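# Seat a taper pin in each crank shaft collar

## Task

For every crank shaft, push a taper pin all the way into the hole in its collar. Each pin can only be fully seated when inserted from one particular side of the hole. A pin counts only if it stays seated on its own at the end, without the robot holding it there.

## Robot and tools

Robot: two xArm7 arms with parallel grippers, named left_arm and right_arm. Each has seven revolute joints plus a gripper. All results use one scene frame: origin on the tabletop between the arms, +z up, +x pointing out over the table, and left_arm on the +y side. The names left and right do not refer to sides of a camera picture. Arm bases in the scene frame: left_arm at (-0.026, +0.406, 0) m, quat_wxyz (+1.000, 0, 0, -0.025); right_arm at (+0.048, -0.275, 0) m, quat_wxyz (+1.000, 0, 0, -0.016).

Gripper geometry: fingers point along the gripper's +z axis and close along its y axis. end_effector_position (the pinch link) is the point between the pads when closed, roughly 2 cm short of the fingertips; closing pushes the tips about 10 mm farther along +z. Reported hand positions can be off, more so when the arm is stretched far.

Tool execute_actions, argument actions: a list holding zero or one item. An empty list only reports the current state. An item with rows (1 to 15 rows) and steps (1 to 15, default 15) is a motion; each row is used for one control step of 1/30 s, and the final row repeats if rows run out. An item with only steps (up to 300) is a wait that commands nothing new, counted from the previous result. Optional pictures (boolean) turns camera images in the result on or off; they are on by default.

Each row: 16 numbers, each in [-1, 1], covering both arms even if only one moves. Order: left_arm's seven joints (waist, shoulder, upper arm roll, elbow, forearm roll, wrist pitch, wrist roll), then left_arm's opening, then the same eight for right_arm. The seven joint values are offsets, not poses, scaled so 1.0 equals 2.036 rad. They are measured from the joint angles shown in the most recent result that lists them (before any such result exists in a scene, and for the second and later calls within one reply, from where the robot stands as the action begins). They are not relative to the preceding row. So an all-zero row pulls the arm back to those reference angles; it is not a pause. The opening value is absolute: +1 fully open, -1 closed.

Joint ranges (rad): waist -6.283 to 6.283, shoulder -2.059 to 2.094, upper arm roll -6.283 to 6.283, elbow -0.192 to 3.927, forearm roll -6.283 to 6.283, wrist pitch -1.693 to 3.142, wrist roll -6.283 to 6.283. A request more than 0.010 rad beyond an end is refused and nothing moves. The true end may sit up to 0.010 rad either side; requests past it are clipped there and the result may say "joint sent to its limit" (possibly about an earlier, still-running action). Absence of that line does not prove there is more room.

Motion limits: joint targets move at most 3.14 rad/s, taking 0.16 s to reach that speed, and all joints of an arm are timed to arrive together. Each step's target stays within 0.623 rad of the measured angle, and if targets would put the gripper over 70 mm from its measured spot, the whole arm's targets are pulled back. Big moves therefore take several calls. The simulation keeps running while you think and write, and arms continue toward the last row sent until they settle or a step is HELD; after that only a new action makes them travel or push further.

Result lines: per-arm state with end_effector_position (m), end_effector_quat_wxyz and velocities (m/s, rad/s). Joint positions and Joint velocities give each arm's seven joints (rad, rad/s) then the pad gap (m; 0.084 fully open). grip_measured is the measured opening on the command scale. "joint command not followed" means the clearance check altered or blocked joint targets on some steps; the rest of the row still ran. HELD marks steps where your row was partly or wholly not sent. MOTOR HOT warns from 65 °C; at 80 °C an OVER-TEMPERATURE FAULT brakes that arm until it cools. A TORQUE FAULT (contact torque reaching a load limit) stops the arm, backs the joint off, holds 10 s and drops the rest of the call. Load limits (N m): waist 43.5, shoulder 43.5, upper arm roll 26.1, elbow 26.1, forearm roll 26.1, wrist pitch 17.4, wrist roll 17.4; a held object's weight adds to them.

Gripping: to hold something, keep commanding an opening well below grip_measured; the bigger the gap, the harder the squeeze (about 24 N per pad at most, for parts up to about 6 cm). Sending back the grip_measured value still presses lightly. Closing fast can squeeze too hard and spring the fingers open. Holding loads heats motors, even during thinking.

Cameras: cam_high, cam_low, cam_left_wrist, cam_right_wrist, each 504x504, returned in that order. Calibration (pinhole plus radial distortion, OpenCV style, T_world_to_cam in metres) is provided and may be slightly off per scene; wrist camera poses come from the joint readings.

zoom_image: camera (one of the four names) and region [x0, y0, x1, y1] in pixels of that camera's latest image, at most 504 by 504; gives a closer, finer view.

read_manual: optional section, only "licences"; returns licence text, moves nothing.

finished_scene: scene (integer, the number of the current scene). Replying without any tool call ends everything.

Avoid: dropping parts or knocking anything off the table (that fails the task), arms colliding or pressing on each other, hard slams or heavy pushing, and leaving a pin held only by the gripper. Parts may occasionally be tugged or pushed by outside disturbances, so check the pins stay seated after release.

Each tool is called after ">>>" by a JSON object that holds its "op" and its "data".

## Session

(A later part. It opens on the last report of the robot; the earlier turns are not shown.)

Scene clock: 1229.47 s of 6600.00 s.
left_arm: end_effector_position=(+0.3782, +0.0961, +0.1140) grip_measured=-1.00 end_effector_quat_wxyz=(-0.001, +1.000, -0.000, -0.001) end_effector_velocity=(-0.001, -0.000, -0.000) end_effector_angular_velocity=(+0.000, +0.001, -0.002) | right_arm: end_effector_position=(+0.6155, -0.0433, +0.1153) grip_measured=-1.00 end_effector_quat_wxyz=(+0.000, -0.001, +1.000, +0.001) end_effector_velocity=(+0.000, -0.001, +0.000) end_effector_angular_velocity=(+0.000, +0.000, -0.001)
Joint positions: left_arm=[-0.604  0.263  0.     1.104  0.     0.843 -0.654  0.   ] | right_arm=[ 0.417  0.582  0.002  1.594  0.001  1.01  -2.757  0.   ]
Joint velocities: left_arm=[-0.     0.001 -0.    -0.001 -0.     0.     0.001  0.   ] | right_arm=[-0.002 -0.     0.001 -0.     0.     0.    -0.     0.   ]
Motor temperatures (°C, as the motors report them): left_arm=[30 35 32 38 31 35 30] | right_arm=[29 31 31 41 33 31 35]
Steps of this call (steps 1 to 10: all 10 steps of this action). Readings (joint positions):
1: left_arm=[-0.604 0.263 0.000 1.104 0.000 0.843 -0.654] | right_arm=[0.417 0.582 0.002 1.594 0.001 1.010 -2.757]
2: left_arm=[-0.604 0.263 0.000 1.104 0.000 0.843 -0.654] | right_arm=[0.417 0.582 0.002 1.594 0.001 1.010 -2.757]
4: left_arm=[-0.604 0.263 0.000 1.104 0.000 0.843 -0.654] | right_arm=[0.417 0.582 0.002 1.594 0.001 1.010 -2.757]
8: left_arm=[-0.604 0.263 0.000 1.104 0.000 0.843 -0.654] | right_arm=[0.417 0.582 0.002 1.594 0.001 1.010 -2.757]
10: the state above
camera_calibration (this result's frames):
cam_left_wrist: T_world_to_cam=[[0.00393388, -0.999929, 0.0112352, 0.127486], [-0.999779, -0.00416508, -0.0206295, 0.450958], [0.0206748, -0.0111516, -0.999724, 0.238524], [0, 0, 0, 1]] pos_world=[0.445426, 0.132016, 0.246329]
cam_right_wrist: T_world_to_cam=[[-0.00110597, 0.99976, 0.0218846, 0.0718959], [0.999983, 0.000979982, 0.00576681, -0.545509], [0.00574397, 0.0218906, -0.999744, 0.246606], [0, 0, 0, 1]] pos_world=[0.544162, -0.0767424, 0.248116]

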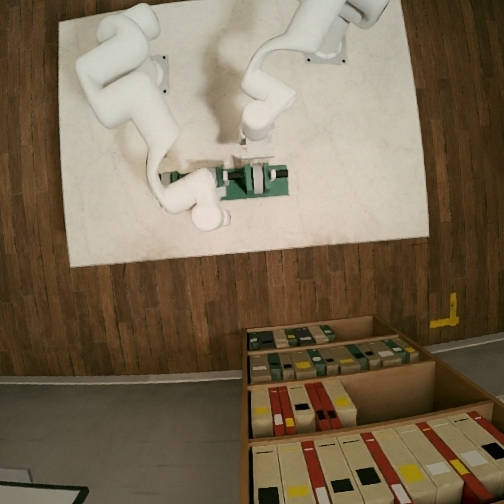

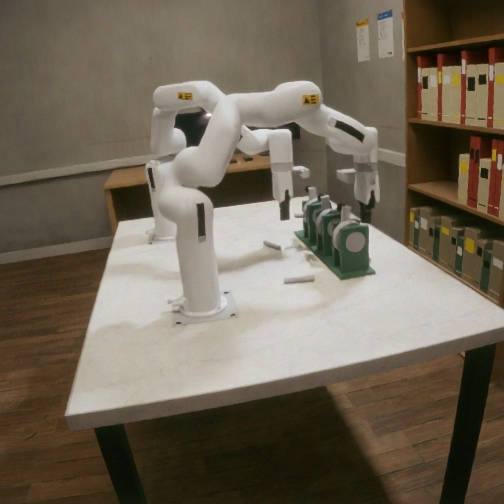

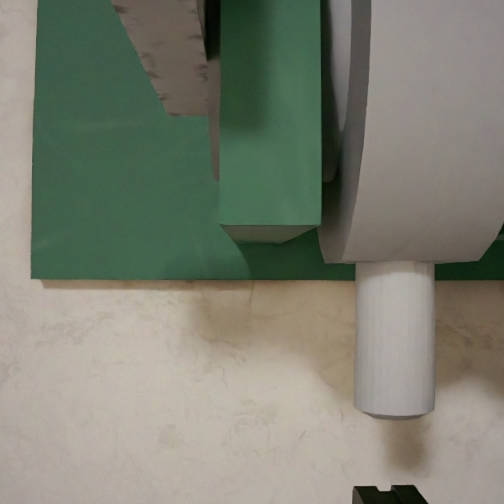

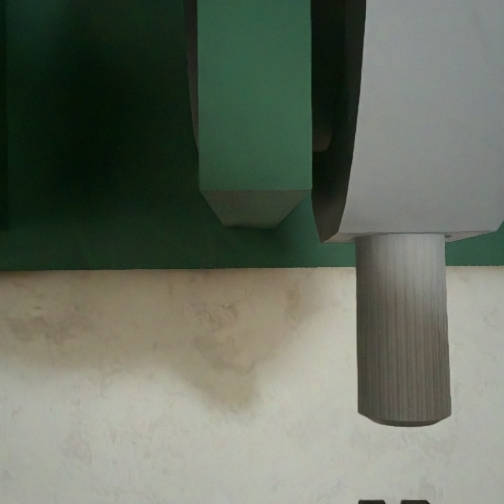

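>>> {"op": "execute_actions", "data": {"actions": [{"rows":[[0.0013,0.003,0,0.0044,0,0.0014,0.0013,-1,0.0008,-0.0037,0,-0.0059,0,-0.0021,0.0008,-1],[0.0027,0.006,0,0.0088,0,0.0028,0.0027,-1,0.0017,-0.0075,0,-0.0118,0,-0.0043,0.0017,-1],[0.004,0.009,0,0.0132,0,0.0042,0.004,-1,0.0025,-0.0112,0,-0.0177,0,-0.0064,0.0025,-1],[0.0054,0.012,0,0.0176,0,0.0056,0.0054,-1,0.0033,-0.015,0,-0.0236,0,-0.0085,0.0033,-1],[0.0067,0.015,0,0.022,0,0.0069,0.0067,-1,0.0042,-0.0187,0,-0.0295,0,-0.0106,0.0042,-1],[0.0081,0.018,0,0.0264,0,0.0083,0.0081,-1,0.005,-0.0225,0,-0.0354,0,-0.0128,0.005,-1],[0.0094,0.021,0,0.0308,0,0.0097,0.0094,-1,0.0058,-0.0262,0,-0.0413,0,-0.0149,0.0058,-1],[0.0108,0.024,0,0.0352,0,0.0111,0.0108,-1,0.0067,-0.03,0,-0.0471,0,-0.017,0.0067,-1],[0.0121,0.027,0,0.0396,0,0.0125,0.0121,-1,0.0075,-0.0337,0,-0.053,0,-0.0191,0.0075,-1],[0.0135,0.03,0,0.044,0,0.0139,0.0135,-1,0.0083,-0.0375,0,-0.0589,0,-0.0213,0.0083,-1],[0.0148,0.033,0,0.0484,0,0.0153,0.0148,-1,0.0091,-0.0412,0,-0.0648,0,-0.0234,0.0091,-1],[0.0157,0.035,0,0.0513,0,0.0162,0.0157,-1,0.0097,-0.0437,0,-0.0687,0,-0.0248,0.0097,-1]],"steps":15}], "pictures": false}}

>>> {"op": "execute_actions", "data": {"actions": [{"steps":6}], "pictures": false}}

>>> {"op": "execute_actions", "data": {"actions": [{"rows":[[0.0013,0.003,0,0.0044,0,0.0014,0.0013,-1,0.0008,-0.0037,0,-0.0059,0,-0.0021,0.0008,-1],[0.0027,0.006,0,0.0088,0,0.0028,0.0027,-1,0.0017,-0.0075,0,-0.0118,0,-0.0043,0.0017,-1],[0.004,0.009,0,0.0132,0,0.0042,0.004,-1,0.0025,-0.0112,0,-0.0177,0,-0.0064,0.0025,-1],[0.0054,0.012,0,0.0176,0,0.0056,0.0054,-1,0.0033,-0.015,0,-0.0236,0,-0.0085,0.0033,-1],[0.0067,0.015,0,0.022,0,0.0069,0.0067,-1,0.0042,-0.0187,0,-0.0295,0,-0.0106,0.0042,-1],[0.0081,0.018,0,0.0264,0,0.0083,0.0081,-1,0.005,-0.0225,0,-0.0354,0,-0.0128,0.005,-1],[0.0094,0.021,0,0.0308,0,0.0097,0.0094,-1,0.0058,-0.0262,0,-0.0413,0,-0.0149,0.0058,-1],[0.0108,0.024,0,0.0352,0,0.0111,0.0108,-1,0.0067,-0.03,0,-0.0471,0,-0.017,0.0067,-1],[0.0121,0.027,0,0.0396,0,0.0125,0.0121,-1,0.0075,-0.0337,0,-0.053,0,-0.0191,0.0075,-1],[0.0135,0.03,0,0.044,0,0.0139,0.0135,-1,0.0083,-0.0375,0,-0.0589,0,-0.0213,0.0083,-1],[0.0148,0.033,0,0.0484,0,0.0153,0.0148,-1,0.0091,-0.0412,0,-0.0648,0,-0.0234,0.0091,-1],[0.0157,0.035,0,0.0513,0,0.0162,0.0157,-1,0.0097,-0.0437,0,-0.0687,0,-0.0248,0.0097,-1]],"steps":15}], "pictures": false}}

>>> {"op": "execute_actions", "data": {"actions": [{"steps":8}]}}

Scene clock: 1253.63 s of 6600.00 s.
left_arm: end_effector_position=(+0.4059, +0.0954, +0.1144) grip_measured=-1.00 end_effector_quat_wxyz=(-0.001, +1.000, +0.000, -0.001) end_effector_velocity=(+0.025, +0.002, -0.000) end_effector_angular_velocity=(+0.001, -0.000, +0.002) | right_arm: end_effector_position=(+0.5887, -0.0423, +0.1162) grip_measured=-1.00 end_effector_quat_wxyz=(+0.000, -0.002, +1.000, +0.001) end_effector_velocity=(-0.025, +0.001, +0.001) end_effector_angular_velocity=(+0.001, -0.003, +0.002)
Joint positions: left_arm=[-0.574  0.33   0.001  1.201  0.     0.873 -0.624  0.   ] | right_arm=[ 0.435  0.499  0.002  1.464  0.001  0.964 -2.739  0.   ]
Joint velocities: left_arm=[0.028 0.059 0.002 0.086 0.    0.028 0.028 0.   ] | right_arm=[ 0.017 -0.075  0.001 -0.118  0.    -0.045  0.016  0.   ]
Motor temperatures (°C, as the motors report them): left_arm=[30 35 32 38 31 35 30] | right_arm=[29 32 31 41 33 31 35]
Steps of this call (steps 1 to 15: the robot went on to your last target; steps 16 to 90: nothing new was sent; then 20.67 s passed at rest; steps 91 to 105: all 15 steps of this action). Readings (joint positions):
91: left_arm=[-0.604 0.264 0.000 1.105 0.000 0.843 -0.654] | right_arm=[0.417 0.582 0.002 1.593 0.001 1.010 -2.757]
92: left_arm=[-0.603 0.265 -0.000 1.107 0.000 0.844 -0.653] | right_arm=[0.417 0.580 0.002 1.590 0.001 1.009 -2.757]
94: left_arm=[-0.600 0.273 -0.000 1.118 0.000 0.847 -0.649] | right_arm=[0.419 0.571 0.001 1.576 0.001 1.004 -2.755]
98: left_arm=[-0.590 0.294 0.000 1.150 0.000 0.857 -0.640] | right_arm=[0.426 0.544 0.002 1.534 0.001 0.989 -2.749]
105: the state above

Scene clock: 1253.83 s of 6600.00 s.
left_arm: end_effector_position=(+0.4072, +0.0949, +0.1145) grip_measured=-1.00 end_effector_quat_wxyz=(-0.001, +1.000, -0.001, -0.001) end_effector_velocity=(+0.002, -0.001, +0.000) end_effector_angular_velocity=(-0.000, -0.000, -0.001) | right_arm: end_effector_position=(+0.5870, -0.0426, +0.1161) grip_measured=-1.00 end_effector_quat_wxyz=(+0.000, -0.001, +1.000, +0.001) end_effector_velocity=(-0.003, -0.001, -0.001) end_effector_angular_velocity=(-0.001, +0.002, -0.001)
Joint positions: left_arm=[-0.573  0.334 -0.     1.208  0.     0.875 -0.622  0.   ] | right_arm=[ 0.436  0.494  0.002  1.455  0.001  0.96  -2.738  0.   ]
Joint velocities: left_arm=[ 0.002  0.005 -0.     0.008 -0.     0.002  0.003  0.   ] | right_arm=[ 0.    -0.006  0.    -0.013  0.    -0.004  0.002  0.   ]
Motor temperatures (°C, as the motors report them): left_arm=[30 35 32 38 31 35 30] | right_arm=[29 32 31 41 33 31 35]
Steps of this call (steps 1 to 6: the robot went on to your last target). Readings (joint positions):
1: left_arm=[-0.573 0.332 0.001 1.204 0.000 0.874 -0.623] | right_arm=[0.436 0.497 0.002 1.461 0.001 0.963 -2.739]
2: left_arm=[-0.573 0.333 0.000 1.205 0.000 0.874 -0.623] | right_arm=[0.436 0.496 0.002 1.459 0.001 0.962 -2.738]
4: left_arm=[-0.573 0.334 0.000 1.207 0.000 0.875 -0.622] | right_arm=[0.436 0.495 0.002 1.456 0.001 0.961 -2.738]
6: the state above

Scene clock: 1254.33 s of 6600.00 s.
left_arm: end_effector_position=(+0.4297, +0.0953, +0.1111) grip_measured=-1.00 end_effector_quat_wxyz=(-0.003, +1.000, -0.003, -0.006) end_effector_velocity=(+0.005, +0.000, -0.020) end_effector_angular_velocity=(+0.022, +0.045, -0.019) | right_arm: end_effector_position=(+0.5618, -0.0435, +0.1179) grip_measured=-1.00 end_effector_quat_wxyz=(+0.005, -0.000, +1.000, +0.002) end_effector_velocity=(-0.006, -0.002, +0.022) end_effector_angular_velocity=(+0.021, -0.059, -0.010)
Joint positions: left_arm=[-0.545  0.401 -0.003  1.3   -0.001  0.911 -0.592  0.   ] | right_arm=[ 0.454  0.411  0.     1.33   0.     0.909 -2.72   0.   ]
Joint velocities: left_arm=[ 0.018  0.077 -0.011  0.064 -0.003  0.038  0.028  0.   ] | right_arm=[ 0.012 -0.093 -0.009 -0.087 -0.002 -0.057  0.015  0.   ]
Motor temperatures (°C, as the motors report them): left_arm=[30 35 32 38 31 35 30] | right_arm=[29 32 31 41 33 31 35]
Steps of this call (steps 1 to 15: all 15 steps of this action). Readings (joint positions):
1: left_arm=[-0.572 0.334 -0.000 1.208 0.000 0.876 -0.622] | right_arm=[0.437 0.494 0.002 1.455 0.001 0.960 -2.738]
2: left_arm=[-0.572 0.336 -0.000 1.211 0.000 0.877 -0.621] | right_arm=[0.437 0.492 0.002 1.451 0.001 0.958 -2.737]
4: left_arm=[-0.569 0.343 -0.001 1.221 0.000 0.880 -0.618] | right_arm=[0.439 0.483 0.001 1.437 0.001 0.953 -2.735]
8: left_arm=[-0.559 0.365 -0.000 1.253 0.000 0.890 -0.608] | right_arm=[0.445 0.456 0.002 1.395 0.001 0.939 -2.729]
15: the state above

Scene clock: 1254.60 s of 6600.00 s.
left_arm: end_effector_position=(+0.4308, +0.0955, +0.1107) grip_measured=-1.00 end_effector_quat_wxyz=(-0.004, +1.000, -0.003, -0.007) end_effector_velocity=(+0.003, +0.001, +0.002) end_effector_angular_velocity=(+0.004, +0.003, +0.001) | right_arm: end_effector_position=(+0.5607, -0.0436, +0.1187) grip_measured=-1.00 end_effector_quat_wxyz=(+0.006, -0.000, +1.000, +0.003) end_effector_velocity=(-0.002, +0.000, -0.002) end_effector_angular_velocity=(+0.002, -0.004, +0.001)
Joint positions: left_arm=[-0.543  0.406 -0.004  1.307 -0.001  0.916 -0.59   0.   ] | right_arm=[ 0.455  0.404 -0.     1.321  0.     0.903 -2.718  0.   ]
Joint velocities: left_arm=[0.002 0.005 0.002 0.016 0.001 0.015 0.002 0.   ] | right_arm=[ 0.001 -0.005  0.001 -0.016 -0.    -0.016  0.001  0.   ]
Motor temperatures (°C, as the motors report them): left_arm=[30 35 32 38 31 35 30] | right_arm=[29 32 31 40 33 31 35]
Steps of this call (steps 1 to 8: the robot went on to your last target). Readings (joint positions):
1: left_arm=[-0.544 0.403 -0.004 1.301 -0.001 0.912 -0.592] | right_arm=[0.454 0.408 0.000 1.328 0.000 0.907 -2.719]
2: left_arm=[-0.544 0.404 -0.004 1.303 -0.001 0.913 -0.591] | right_arm=[0.455 0.407 -0.000 1.326 0.000 0.906 -2.719]
4: left_arm=[-0.543 0.405 -0.004 1.304 -0.001 0.914 -0.591] | right_arm=[0.455 0.405 -0.000 1.324 0.000 0.905 -2.718]
8: the state above
camera_calibration (this result's frames):
cam_left_wrist: T_world_to_cam=[[-0.00109297, -0.999986, 0.00523393, 0.129483], [-0.99997, 0.00105293, -0.00764647, 0.501676], [0.00764085, -0.00524213, -0.999957, 0.239196], [0, 0, 0, 1]] pos_world=[0.499975, 0.130207, 0.242344]
cam_right_wrist: T_world_to_cam=[[0.00103662, 0.999656, 0.0262019, 0.070364], [0.999828, -0.00152077, 0.0184643, -0.492256], [0.0184978, 0.0261783, -0.999486, 0.243242], [0, 0, 0, 1]] pos_world=[0.487599, -0.077456, 0.250362]

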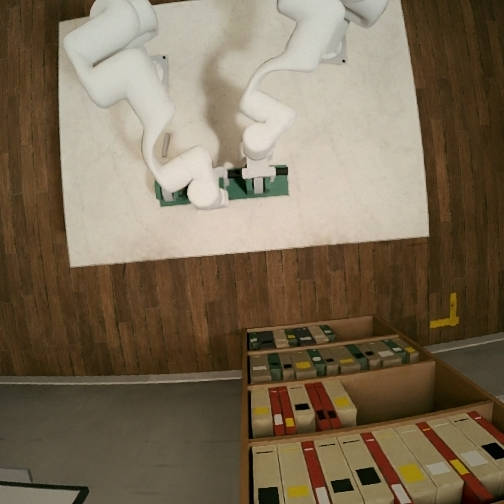

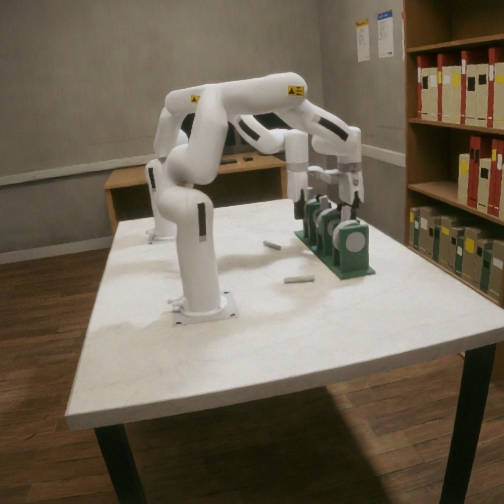

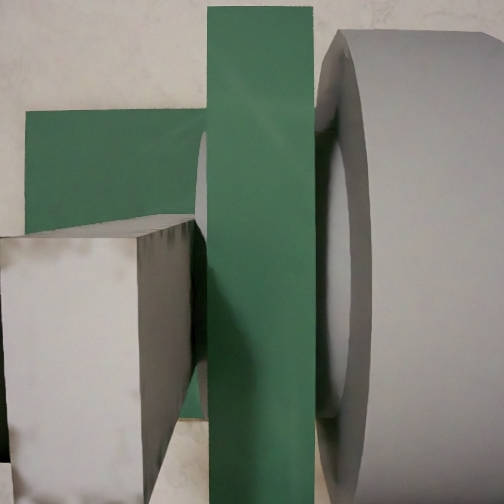

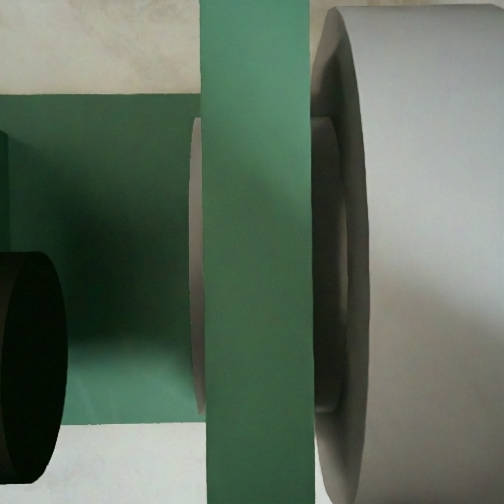

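>>> {"op": "execute_actions", "data": {"actions": [{"rows":[[-0.028,-0.068,0.002,-0.095,0,-0.03,-0.028,-1,-0.018,0.085,0.001,0.13,0,0.05,-0.018,-1]],"steps":15}], "pictures": false}}

>>> {"op": "execute_actions", "data": {"actions": [{"steps":10}]}}

>>> {"op": "zoom_image", "data": {"camera": "cam_left_wrist", "region": [250, 120, 504, 374]}}

>>> {"op": "zoom_image", "data": {"camera": "cam_right_wrist", "region": [250, 120, 504, 374]}}

>>> {"op": "zoom_image", "data": {"camera": "cam_low", "region": [270, 170, 400, 270]}}

Scene clock: 1263.90 s of 6600.00 s.
left_arm: end_effector_position=(+0.3822, +0.0991, +0.1150) grip_measured=-1.00 end_effector_quat_wxyz=(-0.002, +1.000, +0.001, -0.003) end_effector_velocity=(-0.013, -0.001, -0.005) end_effector_angular_velocity=(+0.006, +0.016, -0.006) | right_arm: end_effector_position=(+0.6124, -0.0412, +0.1151) grip_measured=-1.00 end_effector_quat_wxyz=(+0.000, -0.002, +1.000, +0.002) end_effector_velocity=(+0.010, +0.007, +0.006) end_effector_angular_velocity=(+0.008, -0.017, +0.011)
Joint positions: left_arm=[-0.597  0.269  0.003  1.117 -0.     0.855 -0.646  0.   ] | right_arm=[ 0.42   0.575  0.004  1.581  0.001  1.004 -2.754  0.   ]
Joint velocities: left_arm=[-0.011 -0.012 -0.006 -0.029 -0.004 -0.001 -0.007  0.   ] | right_arm=[-0.001  0.02   0.006  0.047 -0.003  0.009 -0.006  0.   ]
Motor temperatures (°C, as the motors report them): left_arm=[30 35 34 41 32 37 30] | right_arm=[29 31 31 39 33 32 35]
Steps of this call (steps 1 to 30: the robot went on to your last target; steps 31 to 90: nothing new was sent; then 5.80 s passed at rest; steps 91 to 105: all 15 steps of this action). Readings (joint positions):
91: left_arm=[-0.541 0.405 -0.004 1.308 0.000 0.918 -0.590] | right_arm=[0.456 0.405 0.002 1.321 0.001 0.901 -2.718]
92: left_arm=[-0.543 0.402 -0.003 1.303 0.000 0.915 -0.592] | right_arm=[0.455 0.409 0.002 1.326 0.001 0.905 -2.719]
94: left_arm=[-0.552 0.369 0.006 1.263 0.003 0.893 -0.606] | right_arm=[0.451 0.440 0.008 1.366 0.003 0.931 -2.726]
98: left_arm=[-0.585 0.283 0.009 1.154 0.002 0.860 -0.638] | right_arm=[0.432 0.548 0.011 1.522 0.003 0.989 -2.747]
105: the state above

Scene clock: 1264.23 s of 6600.00 s.
left_arm: end_effector_position=(+0.3797, +0.0980, +0.1143) grip_measured=-1.00 end_effector_quat_wxyz=(-0.003, +1.000, -0.001, -0.004) end_effector_velocity=(-0.002, -0.000, -0.001) end_effector_angular_velocity=(+0.001, +0.003, -0.002) | right_arm: end_effector_position=(+0.6144, -0.0424, +0.1157) grip_measured=-1.00 end_effector_quat_wxyz=(+0.002, -0.001, +1.000, +0.001) end_effector_velocity=(+0.001, -0.001, +0.000) end_effector_angular_velocity=(-0.000, -0.002, -0.003)
Joint positions: left_arm=[-0.6    0.268  0.001  1.114 -0.001  0.855 -0.647  0.   ] | right_arm=[ 0.419  0.577  0.002  1.586  0.     1.005 -2.755  0.   ]
Joint velocities: left_arm=[-0.002 -0.001 -0.001 -0.003 -0.     0.001 -0.     0.   ] | right_arm=[ 0.     0.002 -0.002  0.003 -0.    -0.001  0.002  0.   ]
Motor temperatures (°C, as the motors report them): left_arm=[30 35 34 41 32 37 30] | right_arm=[29 31 31 39 33 32 35]
Steps of this call (steps 1 to 10: the robot went on to your last target). Readings (joint positions):
1: left_arm=[-0.598 0.269 0.003 1.116 -0.000 0.855 -0.647] | right_arm=[0.420 0.575 0.004 1.582 0.001 1.004 -2.754]
2: left_arm=[-0.598 0.269 0.002 1.116 -0.000 0.855 -0.647] | right_arm=[0.420 0.576 0.004 1.583 0.001 1.005 -2.754]
4: left_arm=[-0.599 0.268 0.001 1.115 -0.000 0.855 -0.647] | right_arm=[0.419 0.577 0.003 1.584 0.001 1.005 -2.755]
8: left_arm=[-0.600 0.268 0.001 1.114 -0.001 0.855 -0.647] | right_arm=[0.419 0.577 0.002 1.585 0.000 1.005 -2.755]
10: the state above
camera_calibration (this result's frames):
cam_left_wrist: T_world_to_cam=[[0.00315112, -0.999971, 0.00699097, 0.130161], [-0.999895, -0.00324972, -0.0141378, 0.451743], [0.0141601, -0.00694568, -0.999876, 0.240882], [0, 0, 0, 1]] pos_world=[0.447874, 0.133298, 0.246329]
cam_right_wrist: T_world_to_cam=[[-0.000775463, 0.999737, 0.0229224, 0.0706684], [0.999963, 0.000579564, 0.0085516, -0.544714], [0.00853607, 0.0229281, -0.999701, 0.245311], [0, 0, 0, 1]] pos_world=[0.542655, -0.0759586, 0.248276]

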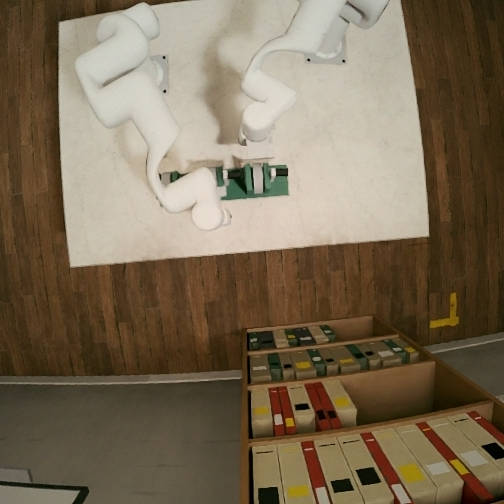

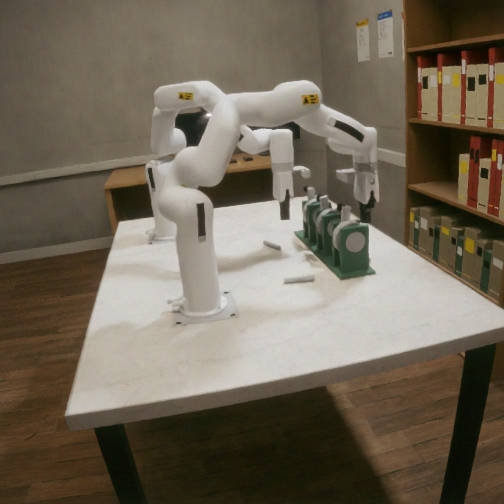

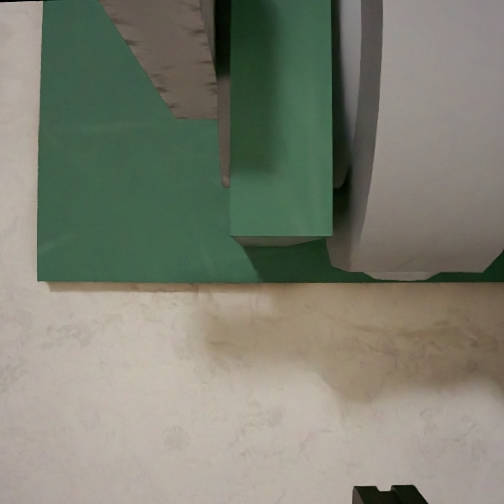

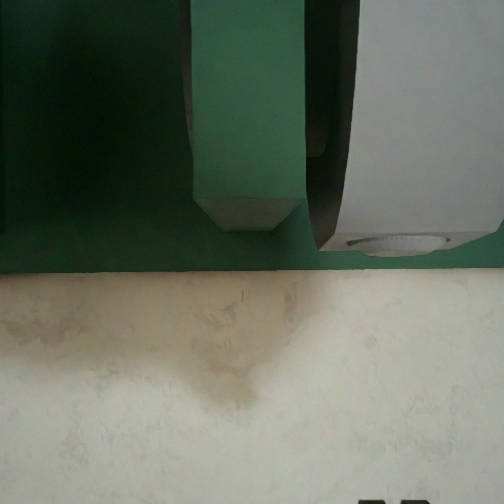

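Region (250, 120, 504, 374) of cam_left_wrist's 504x504 image, scaled by 1.984, with more detail than that image has.

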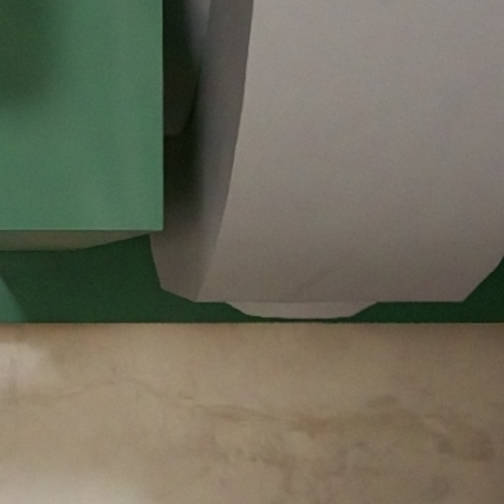

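Region (250, 120, 504, 374) of cam_right_wrist's 504x504 image, scaled by 1.984, with more detail than that image has.

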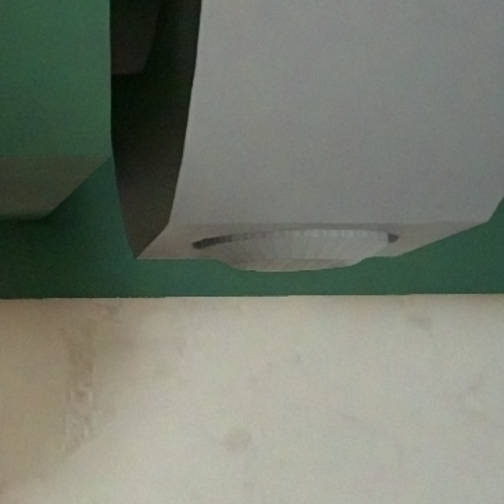

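Region (270, 170, 400, 270) of cam_low's 504x504 image, scaled by 3.877, with more detail than that image has; it fills the top 388 rows of this view, and the rest is white.

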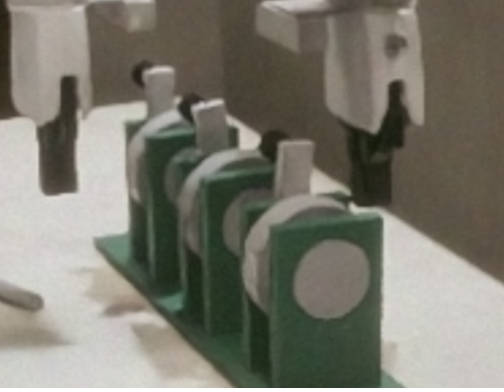

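>>> {"op": "zoom_image", "data": {"camera": "cam_low", "region": [300, 195, 350, 255]}}

Region (300, 195, 350, 255) of cam_low's 504x504 image, scaled by 8.400, with more detail than that image has.

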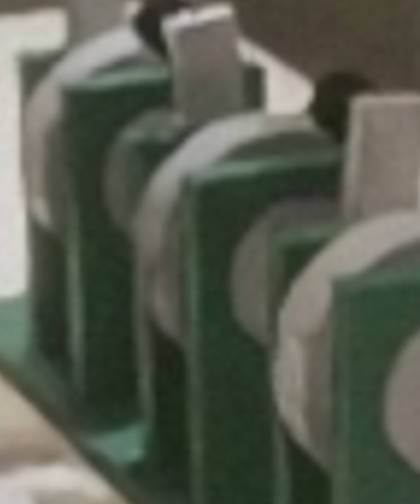

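>>> {"op": "finished_scene", "data": {"scene": 1}}

The scene is finished: the task was done.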